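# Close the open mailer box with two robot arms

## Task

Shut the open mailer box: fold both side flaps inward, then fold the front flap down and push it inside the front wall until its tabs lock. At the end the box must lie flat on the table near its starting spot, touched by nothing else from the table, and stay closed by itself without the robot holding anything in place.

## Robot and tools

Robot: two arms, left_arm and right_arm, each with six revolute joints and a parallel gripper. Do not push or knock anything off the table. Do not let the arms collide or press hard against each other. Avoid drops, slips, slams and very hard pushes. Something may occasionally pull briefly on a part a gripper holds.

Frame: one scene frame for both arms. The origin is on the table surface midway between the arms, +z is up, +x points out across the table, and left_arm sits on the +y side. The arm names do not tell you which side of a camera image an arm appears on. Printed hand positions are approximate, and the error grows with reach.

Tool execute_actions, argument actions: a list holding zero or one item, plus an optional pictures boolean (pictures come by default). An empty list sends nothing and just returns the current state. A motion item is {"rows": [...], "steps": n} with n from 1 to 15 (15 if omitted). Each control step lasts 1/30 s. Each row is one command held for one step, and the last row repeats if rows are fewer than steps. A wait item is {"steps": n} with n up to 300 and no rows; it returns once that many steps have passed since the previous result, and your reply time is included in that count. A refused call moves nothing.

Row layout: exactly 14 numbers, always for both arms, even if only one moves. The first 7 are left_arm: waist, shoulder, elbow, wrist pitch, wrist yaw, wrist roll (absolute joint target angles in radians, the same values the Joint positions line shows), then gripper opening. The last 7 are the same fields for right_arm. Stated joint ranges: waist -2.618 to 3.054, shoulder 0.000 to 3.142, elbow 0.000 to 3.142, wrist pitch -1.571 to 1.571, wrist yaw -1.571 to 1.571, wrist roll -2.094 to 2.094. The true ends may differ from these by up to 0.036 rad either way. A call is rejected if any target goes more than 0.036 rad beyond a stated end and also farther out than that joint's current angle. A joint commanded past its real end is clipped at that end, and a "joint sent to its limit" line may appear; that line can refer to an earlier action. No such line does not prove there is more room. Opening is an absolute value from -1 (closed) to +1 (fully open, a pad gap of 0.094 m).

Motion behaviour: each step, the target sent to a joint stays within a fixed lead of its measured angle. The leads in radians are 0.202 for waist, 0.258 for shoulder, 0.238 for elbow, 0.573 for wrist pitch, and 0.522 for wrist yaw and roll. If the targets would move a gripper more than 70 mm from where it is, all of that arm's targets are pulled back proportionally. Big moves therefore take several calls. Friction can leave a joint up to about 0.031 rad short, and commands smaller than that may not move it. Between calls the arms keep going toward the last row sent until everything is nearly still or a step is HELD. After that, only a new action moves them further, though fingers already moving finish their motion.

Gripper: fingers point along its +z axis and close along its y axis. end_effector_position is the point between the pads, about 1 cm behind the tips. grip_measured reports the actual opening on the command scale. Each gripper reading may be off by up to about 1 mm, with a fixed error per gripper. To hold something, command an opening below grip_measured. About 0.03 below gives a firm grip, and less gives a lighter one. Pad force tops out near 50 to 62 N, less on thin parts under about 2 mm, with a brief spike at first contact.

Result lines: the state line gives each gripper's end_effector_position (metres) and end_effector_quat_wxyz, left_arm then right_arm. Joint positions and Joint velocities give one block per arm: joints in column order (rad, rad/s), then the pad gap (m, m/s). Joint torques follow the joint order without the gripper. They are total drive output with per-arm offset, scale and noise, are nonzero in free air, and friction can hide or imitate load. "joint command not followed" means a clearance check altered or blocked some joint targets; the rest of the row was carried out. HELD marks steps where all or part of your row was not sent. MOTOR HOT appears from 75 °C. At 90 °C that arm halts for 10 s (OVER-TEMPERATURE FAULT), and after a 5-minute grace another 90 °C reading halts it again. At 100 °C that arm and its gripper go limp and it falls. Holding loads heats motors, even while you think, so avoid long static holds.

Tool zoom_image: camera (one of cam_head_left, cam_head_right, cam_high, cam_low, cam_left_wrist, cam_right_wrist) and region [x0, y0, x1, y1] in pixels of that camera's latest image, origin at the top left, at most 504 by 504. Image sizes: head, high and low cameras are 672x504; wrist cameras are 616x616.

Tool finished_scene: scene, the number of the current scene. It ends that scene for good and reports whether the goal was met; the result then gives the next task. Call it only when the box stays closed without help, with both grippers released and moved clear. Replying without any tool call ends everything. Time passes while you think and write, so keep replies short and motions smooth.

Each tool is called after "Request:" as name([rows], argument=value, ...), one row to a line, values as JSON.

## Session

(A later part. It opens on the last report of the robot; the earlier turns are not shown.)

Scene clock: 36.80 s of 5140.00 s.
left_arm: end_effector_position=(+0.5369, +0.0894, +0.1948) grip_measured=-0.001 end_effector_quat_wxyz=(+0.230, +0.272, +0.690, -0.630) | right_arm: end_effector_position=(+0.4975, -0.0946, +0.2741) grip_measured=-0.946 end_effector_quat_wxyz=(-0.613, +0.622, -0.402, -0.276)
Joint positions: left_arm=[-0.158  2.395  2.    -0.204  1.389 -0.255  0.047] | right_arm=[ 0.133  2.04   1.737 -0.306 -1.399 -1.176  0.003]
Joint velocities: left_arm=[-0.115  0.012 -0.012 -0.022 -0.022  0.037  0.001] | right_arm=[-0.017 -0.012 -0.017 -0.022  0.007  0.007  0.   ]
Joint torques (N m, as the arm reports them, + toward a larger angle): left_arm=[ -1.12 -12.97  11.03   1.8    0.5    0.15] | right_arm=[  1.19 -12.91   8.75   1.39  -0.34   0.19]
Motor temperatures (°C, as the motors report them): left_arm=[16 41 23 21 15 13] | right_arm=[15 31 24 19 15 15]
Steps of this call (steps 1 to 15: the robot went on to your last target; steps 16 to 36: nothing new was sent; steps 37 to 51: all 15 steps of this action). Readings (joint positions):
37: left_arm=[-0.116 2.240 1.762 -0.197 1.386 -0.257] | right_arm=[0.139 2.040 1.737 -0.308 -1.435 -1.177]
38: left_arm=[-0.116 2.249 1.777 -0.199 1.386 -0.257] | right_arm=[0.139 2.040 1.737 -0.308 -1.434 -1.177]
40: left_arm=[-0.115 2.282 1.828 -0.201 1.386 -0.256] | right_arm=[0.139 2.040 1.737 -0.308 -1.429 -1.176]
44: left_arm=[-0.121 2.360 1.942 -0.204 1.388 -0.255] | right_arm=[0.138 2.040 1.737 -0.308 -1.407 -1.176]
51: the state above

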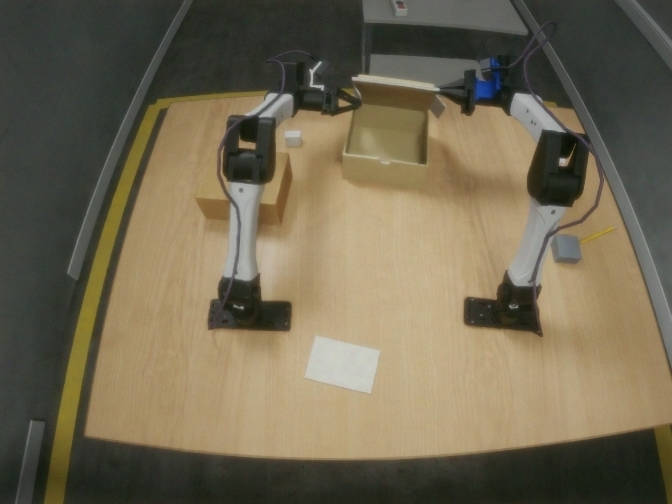

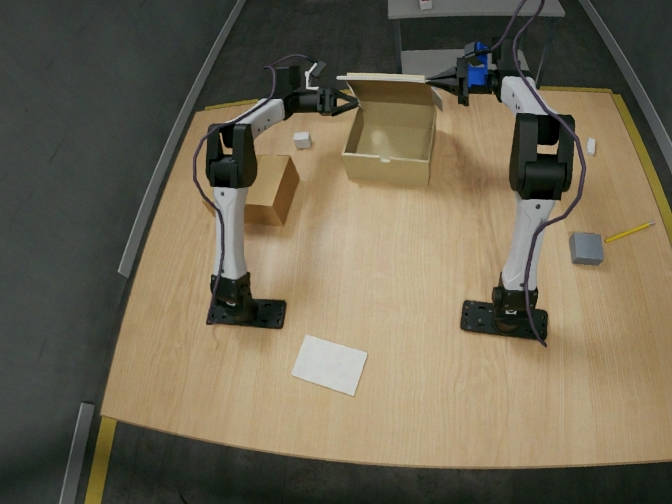

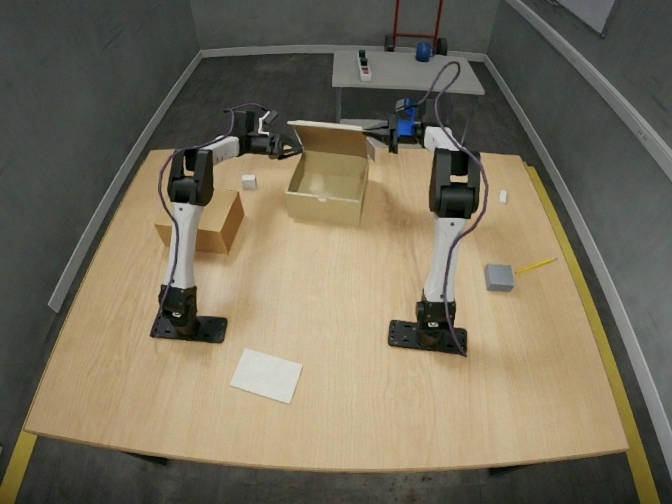

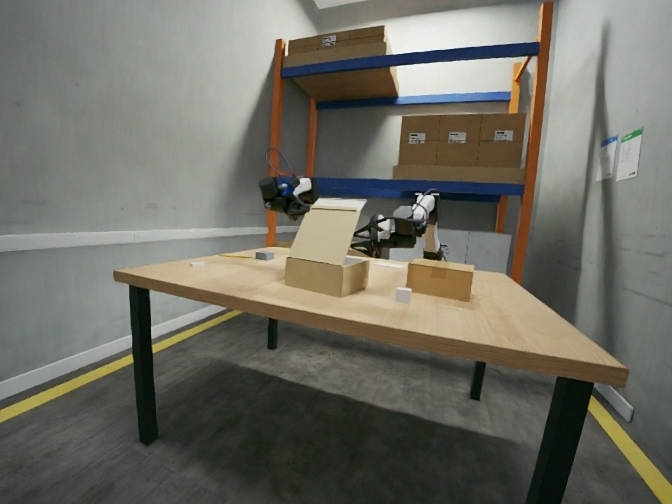

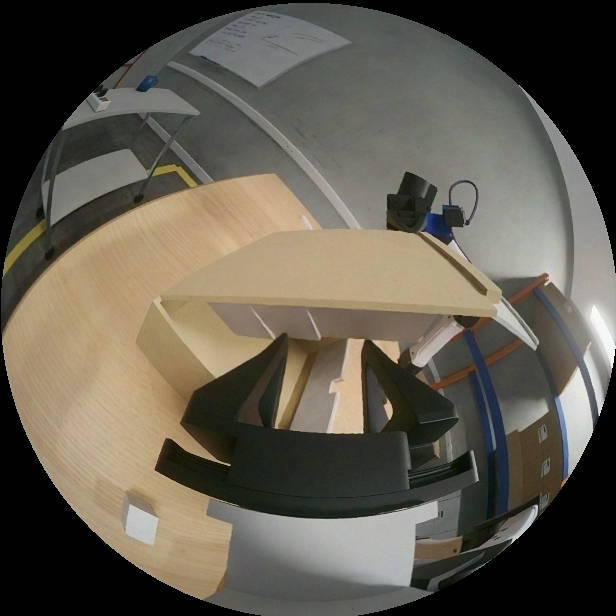

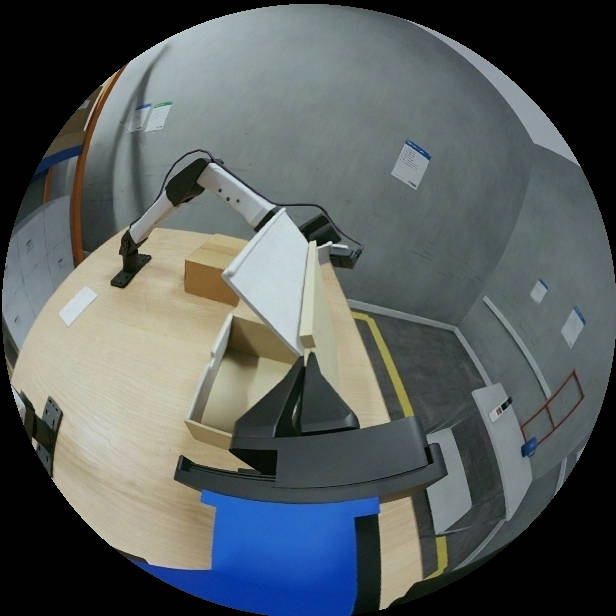

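Request:
execute_actions([
  {"rows":[[-0.14,2.41,2.02,-0.2,1.4,-0.25,0,0.15,2.03,1.73,-0.31,-1.4,-1.17,-1],[-0.11,2.41,2.02,-0.2,1.4,-0.25,0,0.15,2.03,1.73,-0.31,-1.4,-1.17,-1],[-0.08,2.41,2.02,-0.2,1.4,-0.25,0,0.15,2.03,1.73,-0.31,-1.4,-1.17,-1],[-0.05,2.41,2.02,-0.2,1.4,-0.25,0,0.15,2.03,1.73,-0.31,-1.4,-1.17,-1],[-0.05,2.41,2.02,-0.2,1.4,-0.25,0,0.15,2.03,1.73,-0.31,-1.4,-1.17,-1],[-0.05,2.41,2.02,-0.2,1.4,-0.25,0,0.15,2.03,1.73,-0.31,-1.4,-1.17,-1],[-0.05,2.38,2.02,-0.2,1.4,0.3,0,0.15,2.03,1.73,-0.31,-1.4,-1.17,-1],[-0.05,2.35,2.02,-0.2,1.4,0.8,0,0.15,2.03,1.73,-0.31,-1.4,-1.17,-1],[-0.05,2.33,2.02,-0.2,1.4,1.25,0,0.15,2.03,1.73,-0.31,-1.4,-1.17,-1]],"steps":15},
], pictures=false)

Request:
execute_actions([
  {"rows":[[-0.05,2.33,2.02,-0.2,1.4,1.25,0,0.15,2.03,1.73,-0.31,-1.4,-1.17,-1],[-0.05,2.33,2.02,-0.2,1.4,1.25,0,0.15,2.03,1.73,-0.31,-1.4,-1.17,-1],[-0.05,2.33,2.02,-0.2,1.4,1.25,0,0.15,2.03,1.73,-0.31,-1.4,-1.17,-1],[-0.05,2.33,2.02,-0.2,1.4,1.25,0,0.15,2.03,1.73,-0.31,-1.4,-1.17,-1],[-0.05,2.33,2.02,-0.2,1.4,1.25,0,0.15,2.03,1.73,-0.31,-1.4,-1.17,-1],[-0.05,2.33,2.02,-0.2,1.4,1.25,0,0.15,2.03,1.73,-0.31,-1.4,-1.17,-1],[-0.07,2.33,2.02,-0.2,1.4,1.25,0,0.15,2.03,1.73,-0.31,-1.4,-1.17,-1],[-0.09,2.33,2.02,-0.2,1.4,1.25,0,0.15,2.03,1.73,-0.31,-1.4,-1.17,-1]],"steps":15},
])

Request:
zoom_image(camera="cam_head_left", region=[280, 40, 480, 190])

Scene clock: 39.17 s of 5140.00 s.
left_arm: end_effector_position=(+0.5596, +0.1538, +0.2296) grip_measured=-0.001 end_effector_quat_wxyz=(+0.523, +0.523, +0.521, -0.427) | right_arm: end_effector_position=(+0.4965, -0.0914, +0.2741) grip_measured=-0.946 end_effector_quat_wxyz=(-0.612, +0.624, -0.400, -0.277)
Joint positions: left_arm=[-0.036  2.336  2.01  -0.204  1.393  0.624  0.047] | right_arm=[ 0.14   2.04   1.737 -0.305 -1.399 -1.176  0.003]
Joint velocities: left_arm=[-0.125 -0.134  0.061  0.022  0.022  2.747  0.001] | right_arm=[ 0.002 -0.007 -0.017  0.007 -0.022  0.095  0.   ]
Joint torques (N m, as the arm reports them, + toward a larger angle): left_arm=[ -0.29 -13.63   9.67   1.68   0.42   0.01] | right_arm=[  0.89 -12.86   8.74   1.42  -0.36   0.21]
Motor temperatures (°C, as the motors report them): left_arm=[16 42 23 21 15 13] | right_arm=[15 31 24 19 15 15]
Steps of this call (steps 1 to 15: the robot went on to your last target; steps 16 to 56: nothing new was sent; steps 57 to 71: all 15 steps of this action). Readings (joint positions):
57: left_arm=[-0.164 2.395 2.000 -0.204 1.389 -0.255] | right_arm=[0.133 2.040 1.737 -0.305 -1.399 -1.176]
58: left_arm=[-0.160 2.395 2.000 -0.204 1.390 -0.255] | right_arm=[0.133 2.040 1.737 -0.305 -1.399 -1.176]
60: left_arm=[-0.136 2.395 2.000 -0.204 1.393 -0.255] | right_arm=[0.135 2.040 1.737 -0.305 -1.399 -1.176]
64: left_arm=[-0.054 2.393 2.001 -0.205 1.393 -0.073] | right_arm=[0.139 2.040 1.737 -0.305 -1.399 -1.176]
71: the state above

Scene clock: 39.67 s of 5140.00 s.
left_arm: end_effector_position=(+0.5472, +0.1244, +0.2348) grip_measured=-0.001 end_effector_quat_wxyz=(+0.621, +0.664, +0.321, -0.267) | right_arm: end_effector_position=(+0.4965, -0.0914, +0.2741) grip_measured=-0.946 end_effector_quat_wxyz=(-0.612, +0.624, -0.400, -0.277)
Joint positions: left_arm=[-0.091  2.329  2.014 -0.2    1.394  1.224  0.047] | right_arm=[ 0.14   2.04   1.737 -0.305 -1.399 -1.176  0.003]
Joint velocities: left_arm=[-0.061 -0.012 -0.002  0.007 -0.037  0.11   0.   ] | right_arm=[ 0.002  0.002 -0.022 -0.037  0.022  0.051 -0.   ]
Joint torques (N m, as the arm reports them, + toward a larger angle): left_arm=[  0.81 -13.65   9.74   1.65   0.41   0.02] | right_arm=[  0.88 -12.87   8.75   1.42  -0.36   0.21]
Motor temperatures (°C, as the motors report them): left_arm=[16 42 24 21 15 13] | right_arm=[15 31 24 19 15 15]
Steps of this call (steps 1 to 15: all 15 steps of this action). Readings (joint positions):
1: left_arm=[-0.040 2.332 2.012 -0.202 1.394 0.724] | right_arm=[0.140 2.040 1.737 -0.305 -1.399 -1.176]
2: left_arm=[-0.043 2.330 2.013 -0.201 1.394 0.825] | right_arm=[0.140 2.040 1.737 -0.305 -1.399 -1.176]
4: left_arm=[-0.047 2.329 2.014 -0.200 1.394 0.977] | right_arm=[0.140 2.040 1.737 -0.305 -1.399 -1.176]
8: left_arm=[-0.052 2.329 2.014 -0.200 1.394 1.137] | right_arm=[0.140 2.040 1.737 -0.305 -1.399 -1.176]
15: the state above

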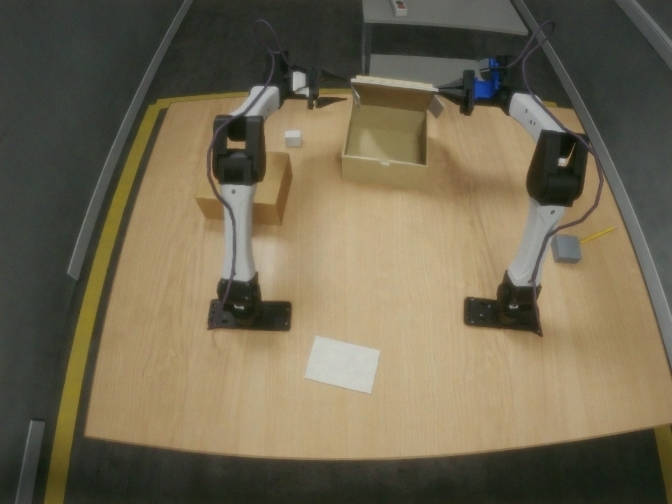

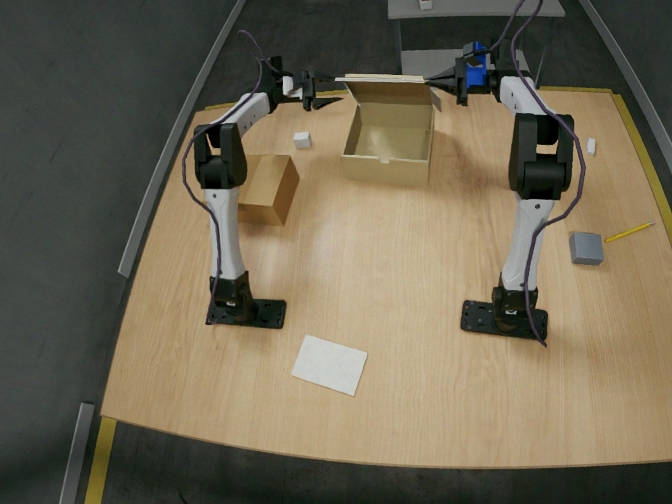

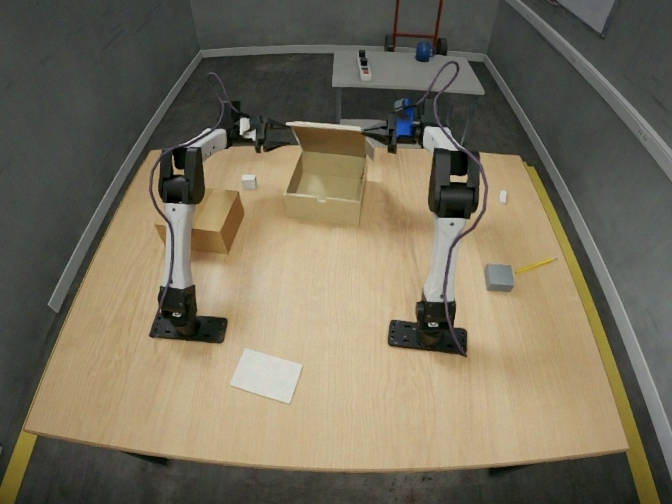

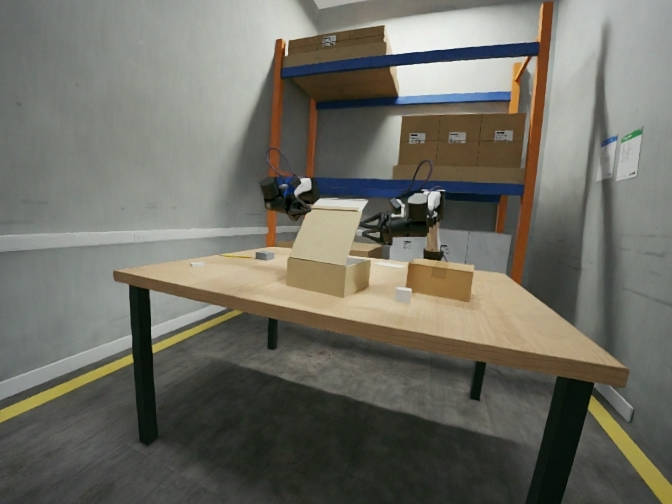

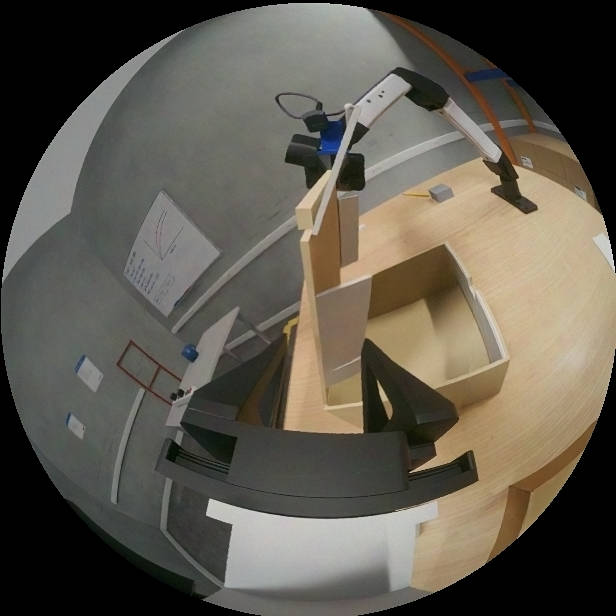

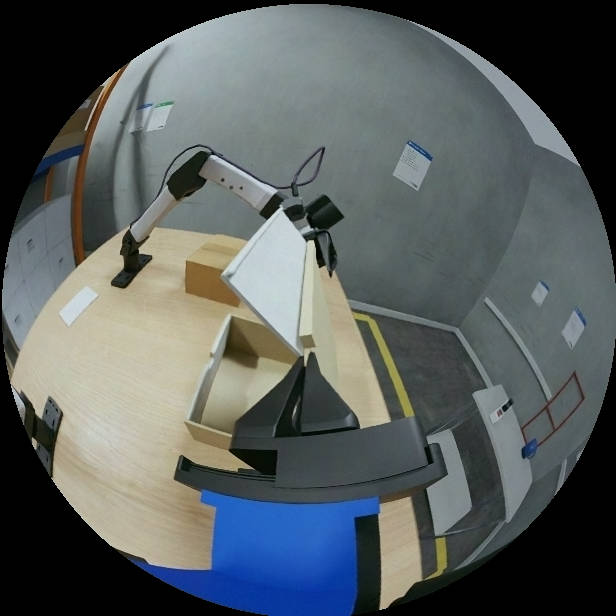

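Region (280, 40, 480, 190) of cam_head_left's 672x504 image, scaled by 2.520, with more detail than that image has; it fills the top 378 rows of this view, and the rest is white.

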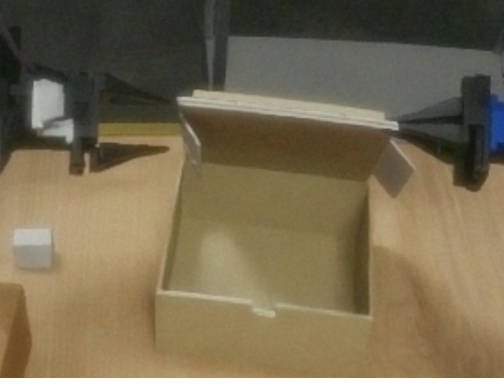

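Request:
execute_actions([
  {"rows":[[-0.1,2.33,2.02,-0.12,1.4,1.12,0,0.15,2.03,1.73,-0.31,-1.4,-1.17,-1],[-0.11,2.33,2.02,-0.12,1.4,1.12,0,0.15,2.03,1.73,-0.31,-1.4,-1.17,-1],[-0.125,2.33,2.02,-0.12,1.4,1.12,0,0.15,2.03,1.73,-0.31,-1.4,-1.17,-1],[-0.14,2.33,2.02,-0.12,1.4,1.12,0,0.15,2.03,1.73,-0.31,-1.4,-1.17,-1],[-0.155,2.33,2.02,-0.12,1.4,1.12,0,0.15,2.03,1.73,-0.31,-1.4,-1.17,-1],[-0.155,2.33,2.02,-0.12,1.4,1.12,0,0.15,2.03,1.73,-0.31,-1.4,-1.17,-1],[-0.155,2.33,2.02,-0.12,1.4,1.12,0,0.15,2.03,1.73,-0.31,-1.4,-1.17,-1],[-0.155,2.33,2.02,-0.12,1.4,1.12,0,0.15,2.03,1.73,-0.31,-1.4,-1.17,-1],[-0.155,2.33,2.02,-0.12,1.4,1.12,-0.3,0.15,2.03,1.73,-0.31,-1.4,-1.17,-1],[-0.155,2.33,2.02,-0.12,1.4,1.12,-0.6,0.15,2.03,1.73,-0.31,-1.4,-1.17,-1],[-0.155,2.33,2.02,-0.12,1.4,1.12,-0.8,0.15,2.03,1.73,-0.31,-1.4,-1.17,-1],[-0.155,2.33,2.02,-0.12,1.4,1.12,-1,0.15,2.03,1.73,-0.31,-1.4,-1.17,-1]],"steps":15},
])

Request:
zoom_image(camera="cam_head_left", region=[280, 40, 480, 190])

Scene clock: 41.83 s of 5140.00 s.
left_arm: end_effector_position=(+0.5345, +0.0915, +0.2418) grip_measured=-0.941 end_effector_quat_wxyz=(+0.610, +0.663, +0.314, -0.301) | right_arm: end_effector_position=(+0.4957, -0.0903, +0.2747) grip_measured=-0.946 end_effector_quat_wxyz=(-0.614, +0.627, -0.393, -0.275)
Joint positions: left_arm=[-0.154  2.328  2.015 -0.133  1.397  1.111  0.003] | right_arm=[ 0.142  2.04   1.737 -0.302 -1.403 -1.189  0.003]
Joint velocities: left_arm=[ 0.012 -0.007 -0.017 -0.007 -0.066 -0.095 -0.001] | right_arm=[-0.007 -0.012  0.012 -0.022  0.007 -0.037 -0.   ]
Joint torques (N m, as the arm reports them, + toward a larger angle): left_arm=[  0.24 -13.58   9.71   1.83   0.35   0.23] | right_arm=[  0.82 -12.9    8.74   1.38  -0.31   0.41]
Motor temperatures (°C, as the motors report them): left_arm=[16 43 24 21 15 13] | right_arm=[15 32 24 19 15 15]
Steps of this call (steps 1 to 30: the robot went on to your last target; steps 31 to 50: nothing new was sent; steps 51 to 65: all 15 steps of this action). Readings (joint positions):
51: left_arm=[-0.092 2.329 2.014 -0.192 1.395 1.227] | right_arm=[0.140 2.040 1.737 -0.305 -1.399 -1.176]
52: left_arm=[-0.093 2.329 2.014 -0.181 1.395 1.206] | right_arm=[0.140 2.040 1.737 -0.305 -1.399 -1.176]
54: left_arm=[-0.100 2.329 2.014 -0.162 1.395 1.177] | right_arm=[0.140 2.040 1.737 -0.305 -1.399 -1.176]
58: left_arm=[-0.140 2.329 2.014 -0.144 1.395 1.147] | right_arm=[0.140 2.040 1.737 -0.305 -1.399 -1.176]
65: the state above

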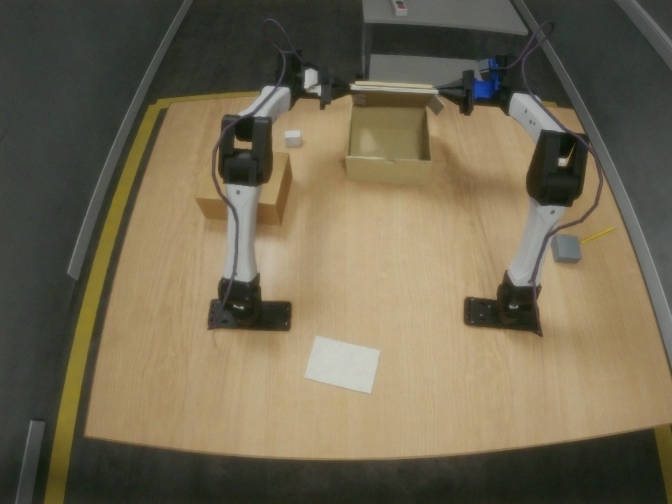

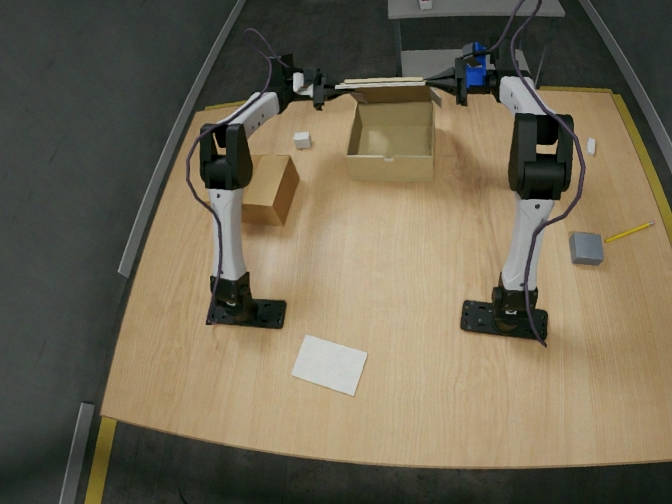

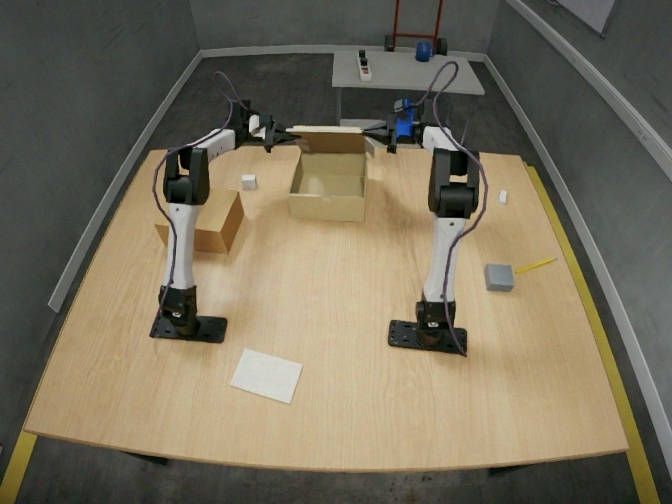

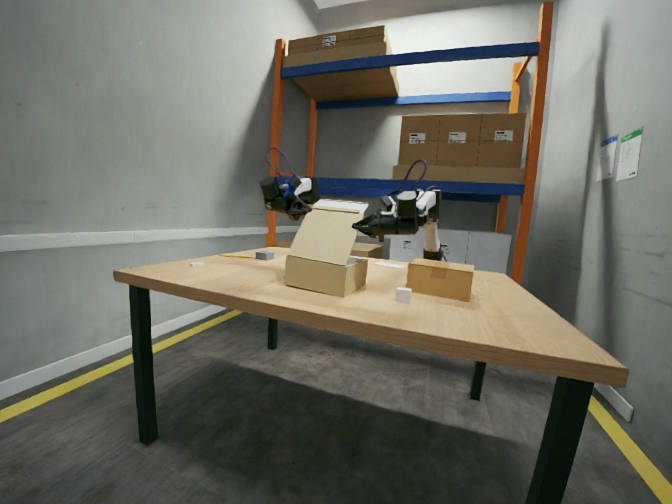

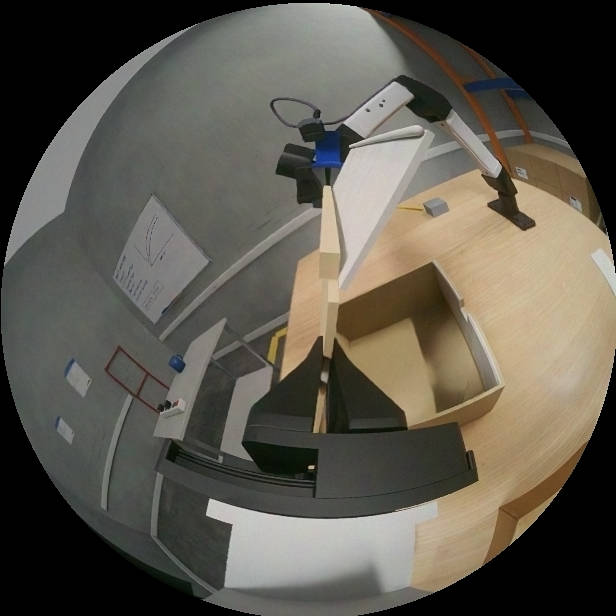

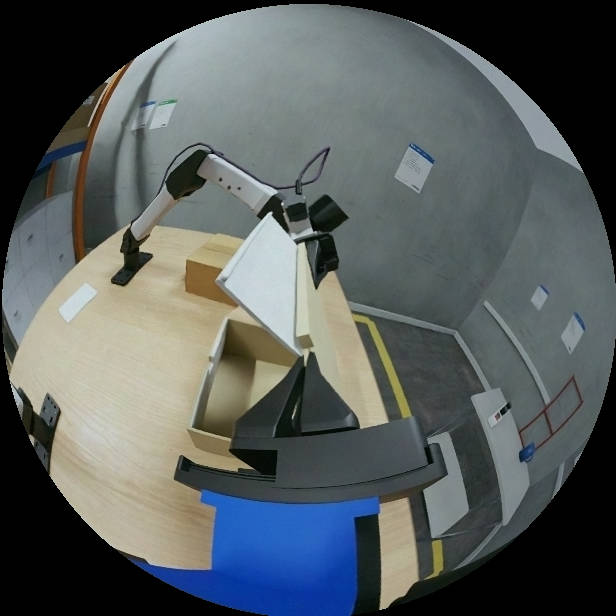

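Region (280, 40, 480, 190) of cam_head_left's 672x504 image, scaled by 2.520, with more detail than that image has; it fills the top 378 rows of this view, and the rest is white.

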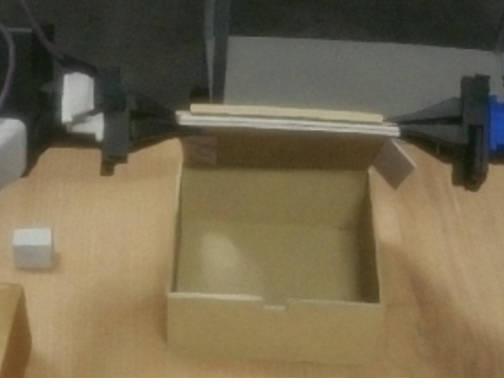

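Request:
execute_actions([
  {"rows":[[-0.155,2.33,2.02,-0.12,1.4,1.12,-1,0.15,2.03,1.73,-0.31,-1.4,-1.17,-0.8],[-0.155,2.33,2.02,-0.12,1.4,1.12,-1,0.15,2.03,1.73,-0.31,-1.4,-1.17,-0.6],[-0.155,2.33,2.02,-0.12,1.4,1.12,-1,0.15,2.03,1.73,-0.31,-1.4,-1.17,-0.6],[-0.155,2.33,2.02,-0.12,1.4,1.12,-1,0.12,2.03,1.73,-0.31,-1.4,-1.17,-0.6],[-0.155,2.33,2.02,-0.12,1.4,1.12,-1,0.09,2.03,1.73,-0.31,-1.4,-1.17,-0.6],[-0.155,2.33,2.02,-0.12,1.4,1.12,-1,0.06,2.03,1.73,-0.31,-1.4,-1.17,-0.6],[-0.155,2.33,2.02,-0.12,1.4,1.12,-1,0.03,2.03,1.73,-0.31,-1.4,-1.17,-0.6],[-0.155,2.33,2.02,-0.12,1.4,1.12,-1,0.0,2.03,1.73,-0.31,-1.4,-1.17,-0.6],[-0.155,2.33,2.02,-0.12,1.4,1.12,-1,-0.02,2.03,1.73,-0.31,-1.4,-1.17,-0.6],[-0.155,2.33,2.02,-0.12,1.4,1.12,-1,-0.02,2.03,1.73,-0.25,-1.4,-0.6,-0.3],[-0.155,2.33,2.02,-0.12,1.4,1.12,-1,-0.02,2.06,1.7,-0.16,-1.4,0.2,0],[-0.155,2.33,2.02,-0.12,1.4,1.12,-1,-0.02,2.09,1.67,-0.16,-1.4,0.2,0],[-0.155,2.33,2.02,-0.12,1.4,1.12,-1,-0.02,2.12,1.64,-0.16,-1.4,0.2,0],[-0.155,2.33,2.02,-0.12,1.4,1.12,-1,-0.02,2.15,1.61,-0.16,-1.4,0.2,0]],"steps":15},
], pictures=false)

Request:
execute_actions([
  {"rows":[[-0.155,2.33,2.02,-0.12,1.4,1.12,-1,-0.02,2.15,1.61,-0.16,-1.4,0.2,0],[-0.155,2.33,2.02,-0.12,1.4,1.12,-1,-0.02,2.15,1.61,-0.16,-1.4,0.2,0],[-0.155,2.33,2.02,-0.12,1.4,1.12,-1,-0.02,2.15,1.61,-0.16,-1.4,0.2,0],[-0.155,2.33,2.02,-0.12,1.4,1.12,-1,-0.02,2.15,1.61,-0.16,-1.4,0.2,0],[-0.155,2.33,2.02,-0.12,1.4,1.12,-1,-0.02,2.15,1.61,-0.16,-1.4,0.2,0],[-0.155,2.33,2.02,-0.12,1.4,1.12,-1,-0.02,2.15,1.61,-0.16,-1.4,0.2,0],[-0.155,2.33,2.02,-0.12,1.4,1.12,-1,-0.02,2.15,1.61,-0.16,-1.4,0.2,0],[-0.155,2.33,2.02,-0.12,1.4,1.12,-1,0.0,2.15,1.61,-0.16,-1.4,0.2,0],[-0.155,2.33,2.02,-0.12,1.4,1.12,-1,0.025,2.15,1.61,-0.16,-1.4,0.2,0]],"steps":15},
])

Request:
zoom_image(camera="cam_head_right", region=[330, 50, 530, 200])

Scene clock: 44.60 s of 5140.00 s.
left_arm: end_effector_position=(+0.5346, +0.0918, +0.2420) grip_measured=-0.941 end_effector_quat_wxyz=(+0.610, +0.663, +0.313, -0.301) | right_arm: end_effector_position=(+0.5245, -0.1838, +0.2480) grip_measured=-0.002 end_effector_quat_wxyz=(+0.553, -0.437, +0.597, +0.384)
Joint positions: left_arm=[-0.153  2.328  2.015 -0.133  1.398  1.112  0.003] | right_arm=[-0.047  2.07   1.671 -0.192 -1.4   -0.609  0.047]
Joint velocities: left_arm=[-0.012 -0.007  0.002 -0.022 -0.022 -0.066 -0.001] | right_arm=[-0.007  0.51  -0.525  0.3   -0.095  2.762  0.001]
Joint torques (N m, as the arm reports them, + toward a larger angle): left_arm=[  0.23 -13.62   9.69   1.82   0.34   0.07] | right_arm=[ 1.61 -8.6   6.59  1.4  -0.32  0.1 ]
Motor temperatures (°C, as the motors report them): left_arm=[16 44 24 21 15 13] | right_arm=[15 32 24 19 15 15]
Steps of this call (steps 1 to 15: the robot went on to your last target; steps 16 to 68: nothing new was sent; steps 69 to 83: all 15 steps of this action). Readings (joint positions):
69: left_arm=[-0.154 2.328 2.015 -0.133 1.398 1.104] | right_arm=[0.142 2.040 1.737 -0.303 -1.403 -1.189]
70: left_arm=[-0.153 2.328 2.015 -0.133 1.399 1.107] | right_arm=[0.142 2.040 1.737 -0.303 -1.400 -1.187]
72: left_arm=[-0.153 2.328 2.015 -0.133 1.400 1.108] | right_arm=[0.141 2.040 1.737 -0.305 -1.399 -1.184]
76: left_arm=[-0.153 2.328 2.015 -0.133 1.398 1.111] | right_arm=[0.090 2.040 1.737 -0.305 -1.399 -1.182]
83: the state above

Scene clock: 45.10 s of 5140.00 s.
left_arm: end_effector_position=(+0.5346, +0.0918, +0.2420) grip_measured=-0.941 end_effector_quat_wxyz=(+0.610, +0.663, +0.313, -0.301) | right_arm: end_effector_position=(+0.5214, -0.1488, +0.1815) grip_measured=-0.001 end_effector_quat_wxyz=(+0.298, -0.160, +0.730, +0.594)
Joint positions: left_arm=[-0.153  2.328  2.015 -0.133  1.398  1.112  0.003] | right_arm=[ 0.024  2.169  1.606 -0.176 -1.396  0.158  0.047]
Joint velocities: left_arm=[ 0.002  0.017 -0.002 -0.007 -0.022  0.037  0.   ] | right_arm=[ 0.105  0.002  0.012 -0.007 -0.051  0.256 -0.001]
Joint torques (N m, as the arm reports them, + toward a larger angle): left_arm=[  0.23 -13.63   9.69   1.82   0.34   0.06] | right_arm=[ -0.07 -14.46   9.51   1.65  -0.44   0.1 ]
Motor temperatures (°C, as the motors report them): left_arm=[16 44 24 21 15 13] | right_arm=[15 32 24 19 15 15]
Steps of this call (steps 1 to 15: all 15 steps of this action). Readings (joint positions):
1: left_arm=[-0.153 2.328 2.015 -0.133 1.398 1.112] | right_arm=[-0.045 2.090 1.655 -0.185 -1.400 -0.510]
2: left_arm=[-0.153 2.328 2.015 -0.133 1.398 1.112] | right_arm=[-0.041 2.112 1.641 -0.183 -1.400 -0.411]
4: left_arm=[-0.153 2.328 2.015 -0.133 1.398 1.112] | right_arm=[-0.033 2.150 1.620 -0.183 -1.399 -0.213]
8: left_arm=[-0.153 2.328 2.015 -0.133 1.398 1.112] | right_arm=[-0.023 2.175 1.606 -0.186 -1.396 0.029]
15: the state above

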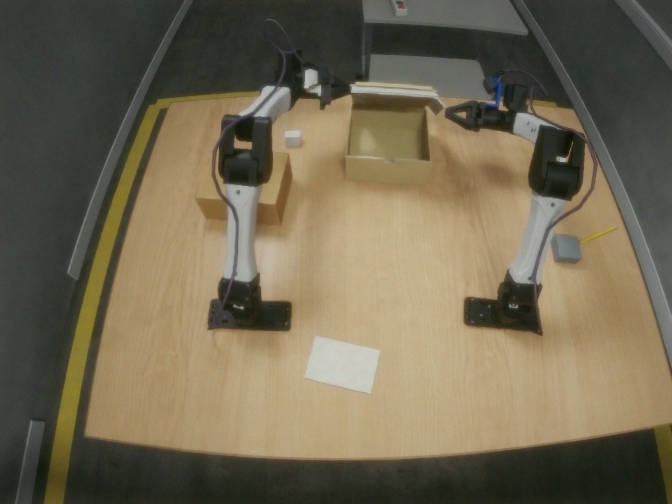

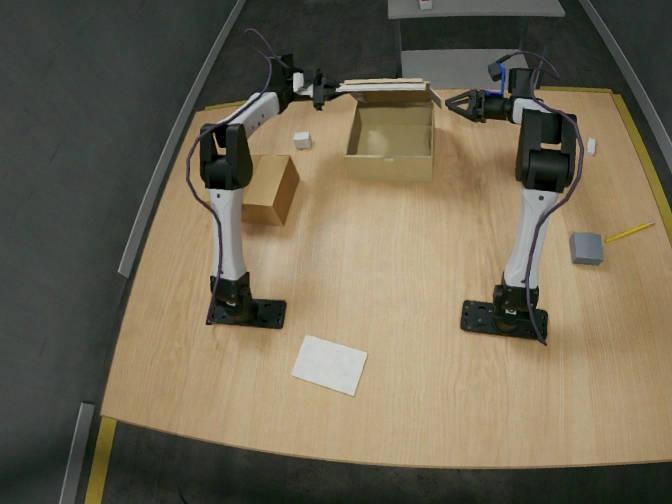

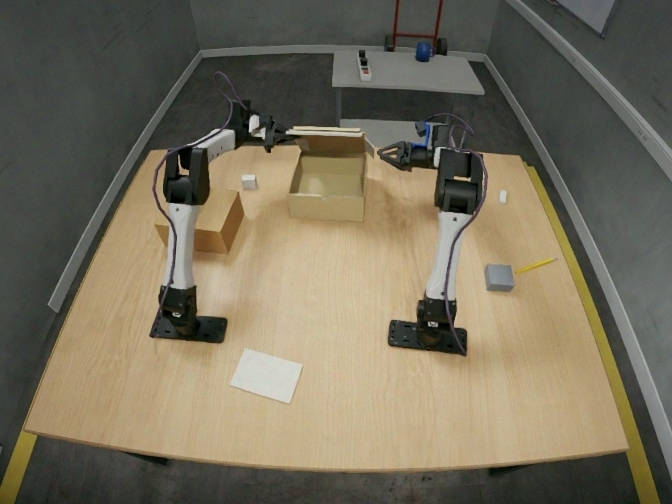

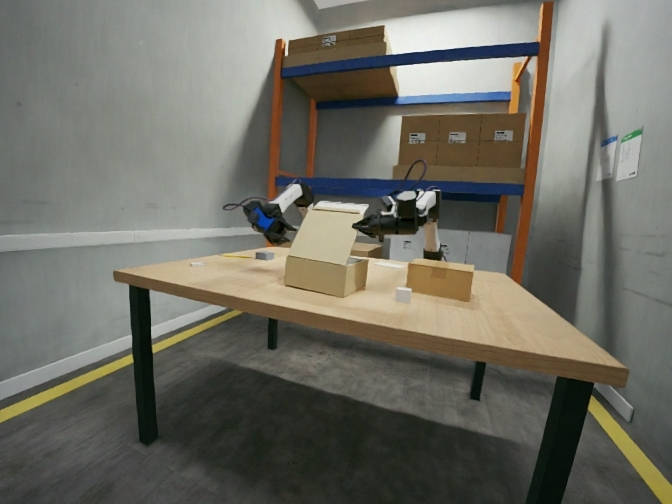

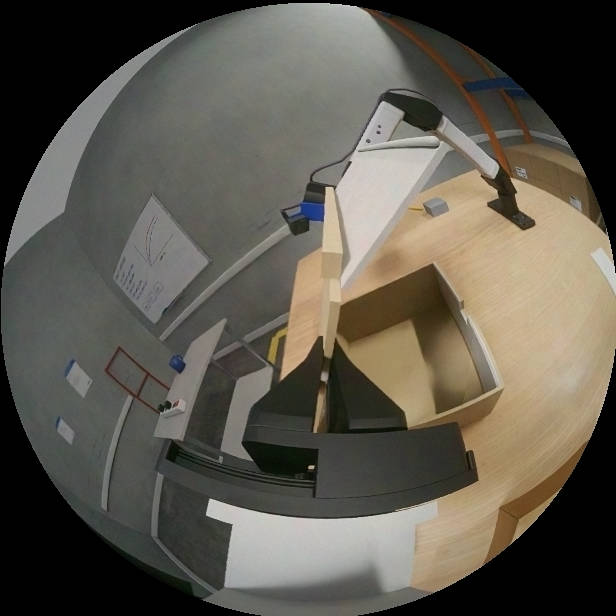

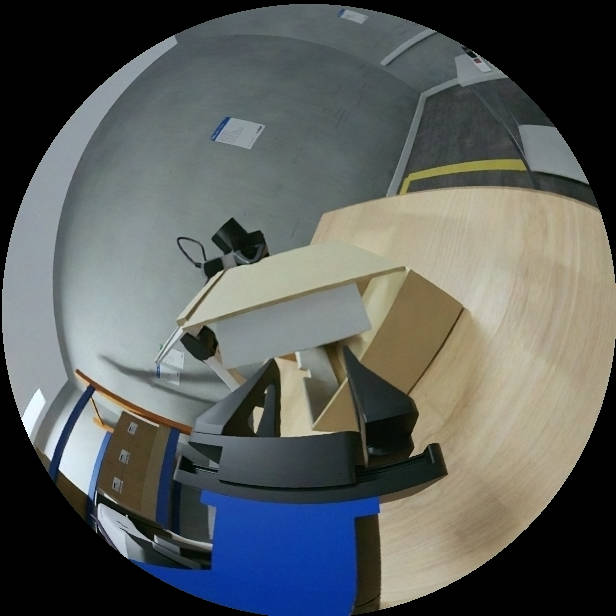

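Region (330, 50, 530, 200) of cam_head_right's 672x504 image, scaled by 2.520, with more detail than that image has; it fills the top 378 rows of this view, and the rest is white.

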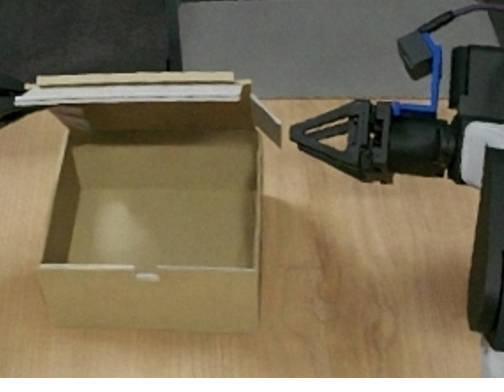

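Request:
execute_actions([
  {"rows":[[-0.155,2.33,2.02,-0.12,1.4,1.12,-1,0.02,2.15,1.61,0.02,-1.4,0.2,0],[-0.155,2.33,2.02,-0.12,1.4,1.12,-1,0.02,2.15,1.61,0.02,-1.4,0.2,0],[-0.155,2.33,2.02,-0.12,1.4,1.12,-1,0.02,2.15,1.61,0.02,-1.4,0.2,0],[-0.155,2.33,2.02,-0.12,1.4,1.12,-1,0.02,2.15,1.61,0.02,-1.4,0.2,0],[-0.155,2.33,2.02,-0.12,1.4,1.12,-1,0.02,2.15,1.61,0.02,-1.4,0.2,0],[-0.155,2.33,2.02,-0.12,1.4,1.12,-1,0.04,2.15,1.61,0.02,-1.4,0.2,0],[-0.155,2.33,2.02,-0.12,1.4,1.12,-1,0.055,2.15,1.61,0.02,-1.4,0.2,0],[-0.155,2.33,2.02,-0.12,1.4,1.12,-1,0.07,2.15,1.61,0.02,-1.4,0.2,0],[-0.155,2.33,2.02,-0.12,1.4,1.12,-1,0.085,2.15,1.61,0.02,-1.4,0.2,0],[-0.155,2.33,2.02,-0.12,1.4,1.12,-1,0.1,2.15,1.61,0.02,-1.4,0.2,0],[-0.155,2.33,2.02,-0.12,1.4,1.12,-1,0.115,2.15,1.61,0.02,-1.4,0.2,0]],"steps":15},
], pictures=false)

Request:
execute_actions([
  {"steps":8},
])

Request:
zoom_image(camera="cam_head_right", region=[330, 50, 530, 200])

Scene clock: 47.53 s of 5140.00 s.
left_arm: end_effector_position=(+0.5347, +0.0957, +0.2426) grip_measured=-0.941 end_effector_quat_wxyz=(+0.611, +0.662, +0.312, -0.303) | right_arm: end_effector_position=(+0.5247, -0.1163, +0.1979) grip_measured=-0.001 end_effector_quat_wxyz=(+0.333, -0.228, +0.703, +0.585)
Joint positions: left_arm=[-0.146  2.328  2.015 -0.135  1.409  1.115  0.003] | right_arm=[ 0.091  2.166  1.606  0.008 -1.392  0.194  0.047]
Joint velocities: left_arm=[ 0.076  0.002  0.002  0.037  0.11  -0.022 -0.   ] | right_arm=[ 0.032  0.007  0.002  0.066  0.022  0.051 -0.   ]
Joint torques (N m, as the arm reports them, + toward a larger angle): left_arm=[ -0.79 -13.6    9.67   1.85   0.11   0.01] | right_arm=[  1.64 -14.36   9.63   1.64  -0.46   0.05]
Motor temperatures (°C, as the motors report them): left_arm=[16 44 24 22 15 13] | right_arm=[15 33 24 19 15 15]
Steps of this call (steps 1 to 30: the robot went on to your last target; steps 31 to 58: nothing new was sent; steps 59 to 73: all 15 steps of this action). Readings (joint positions):
59: left_arm=[-0.153 2.328 2.015 -0.133 1.398 1.112] | right_arm=[0.027 2.169 1.606 -0.153 -1.396 0.192]
60: left_arm=[-0.153 2.328 2.015 -0.133 1.398 1.112] | right_arm=[0.027 2.169 1.606 -0.124 -1.396 0.193]
62: left_arm=[-0.153 2.328 2.015 -0.133 1.398 1.112] | right_arm=[0.027 2.167 1.606 -0.074 -1.396 0.193]
66: left_arm=[-0.153 2.328 2.015 -0.133 1.398 1.112] | right_arm=[0.032 2.166 1.606 -0.024 -1.396 0.193]
73: the state above

Scene clock: 47.80 s of 5140.00 s.
left_arm: end_effector_position=(+0.5346, +0.0961, +0.2427) grip_measured=-0.941 end_effector_quat_wxyz=(+0.611, +0.662, +0.311, -0.303) | right_arm: end_effector_position=(+0.5252, -0.1162, +0.1985) grip_measured=-0.001 end_effector_quat_wxyz=(+0.336, -0.230, +0.702, +0.584)
Joint positions: left_arm=[-0.145  2.328  2.015 -0.135  1.411  1.116  0.003] | right_arm=[ 0.091  2.166  1.606  0.016 -1.391  0.195  0.047]
Joint velocities: left_arm=[ 0.002 -0.012  0.017  0.022  0.022 -0.007  0.001] | right_arm=[-0.007  0.002  0.007  0.007 -0.022  0.022  0.001]
Joint torques (N m, as the arm reports them, + toward a larger angle): left_arm=[ -0.59 -13.62   9.66   1.84   0.22   0.01] | right_arm=[  1.75 -14.14   9.71   1.67  -0.39   0.05]
Motor temperatures (°C, as the motors report them): left_arm=[16 44 24 22 15 13] | right_arm=[15 33 24 19 15 15]
Steps of this call (steps 1 to 8: the robot went on to your last target). Readings (joint positions):
1: left_arm=[-0.145 2.328 2.015 -0.135 1.411 1.115] | right_arm=[0.091 2.166 1.606 0.010 -1.391 0.194]
2: left_arm=[-0.145 2.328 2.015 -0.135 1.411 1.115] | right_arm=[0.091 2.166 1.606 0.012 -1.391 0.194]
4: left_arm=[-0.145 2.328 2.015 -0.135 1.411 1.116] | right_arm=[0.091 2.166 1.606 0.014 -1.391 0.195]
8: the state above

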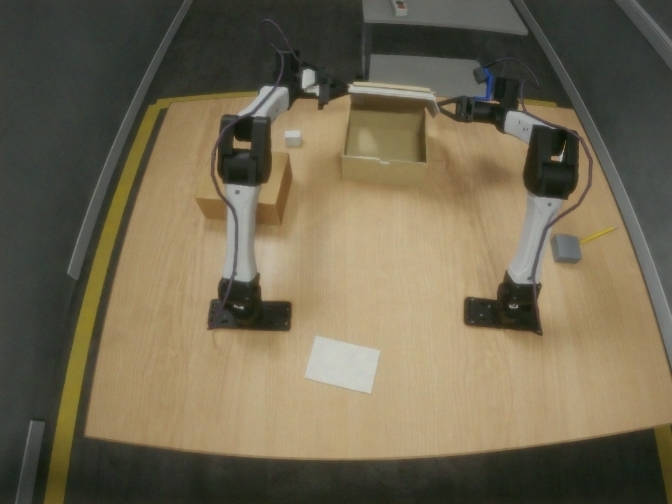

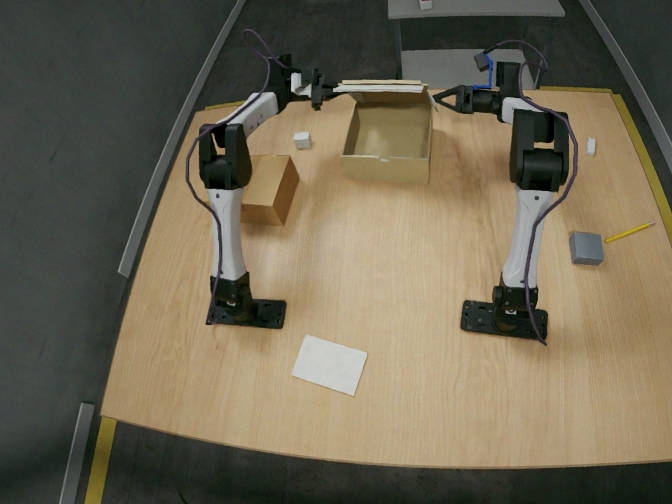

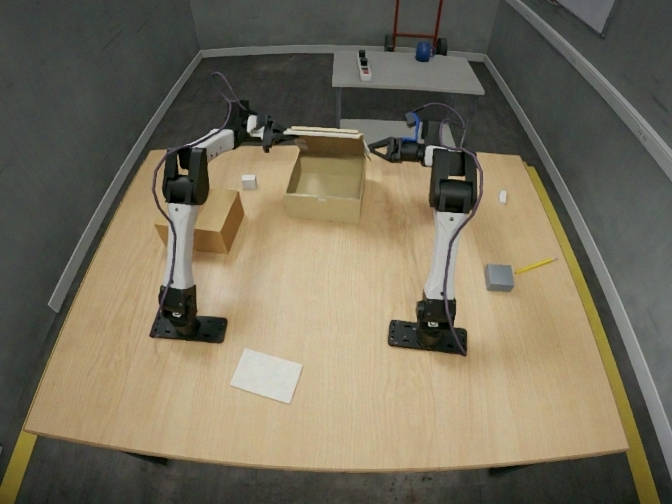

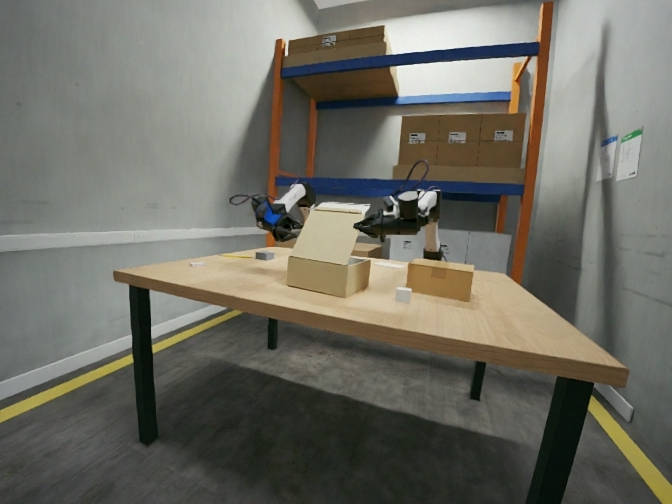

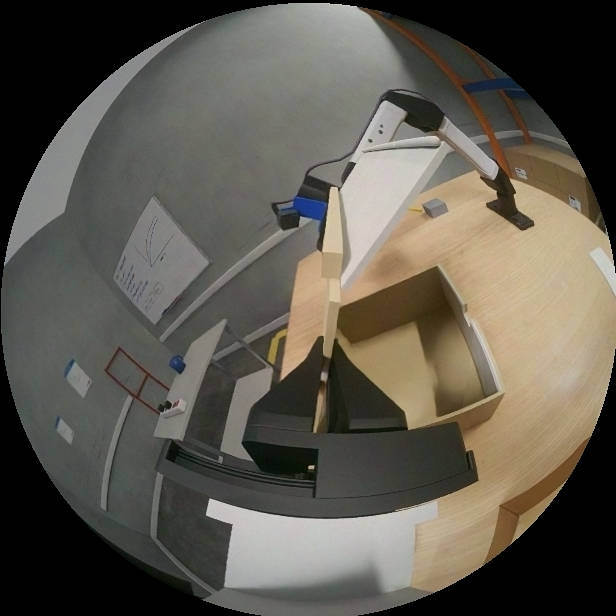

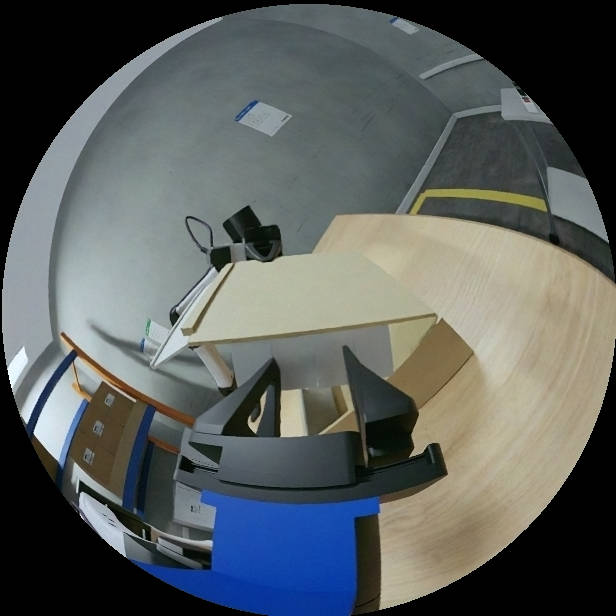

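Region (330, 50, 530, 200) of cam_head_right's 672x504 image, scaled by 2.520, with more detail than that image has; it fills the top 378 rows of this view, and the rest is white.

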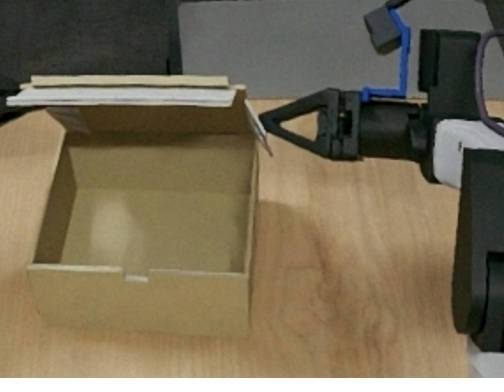

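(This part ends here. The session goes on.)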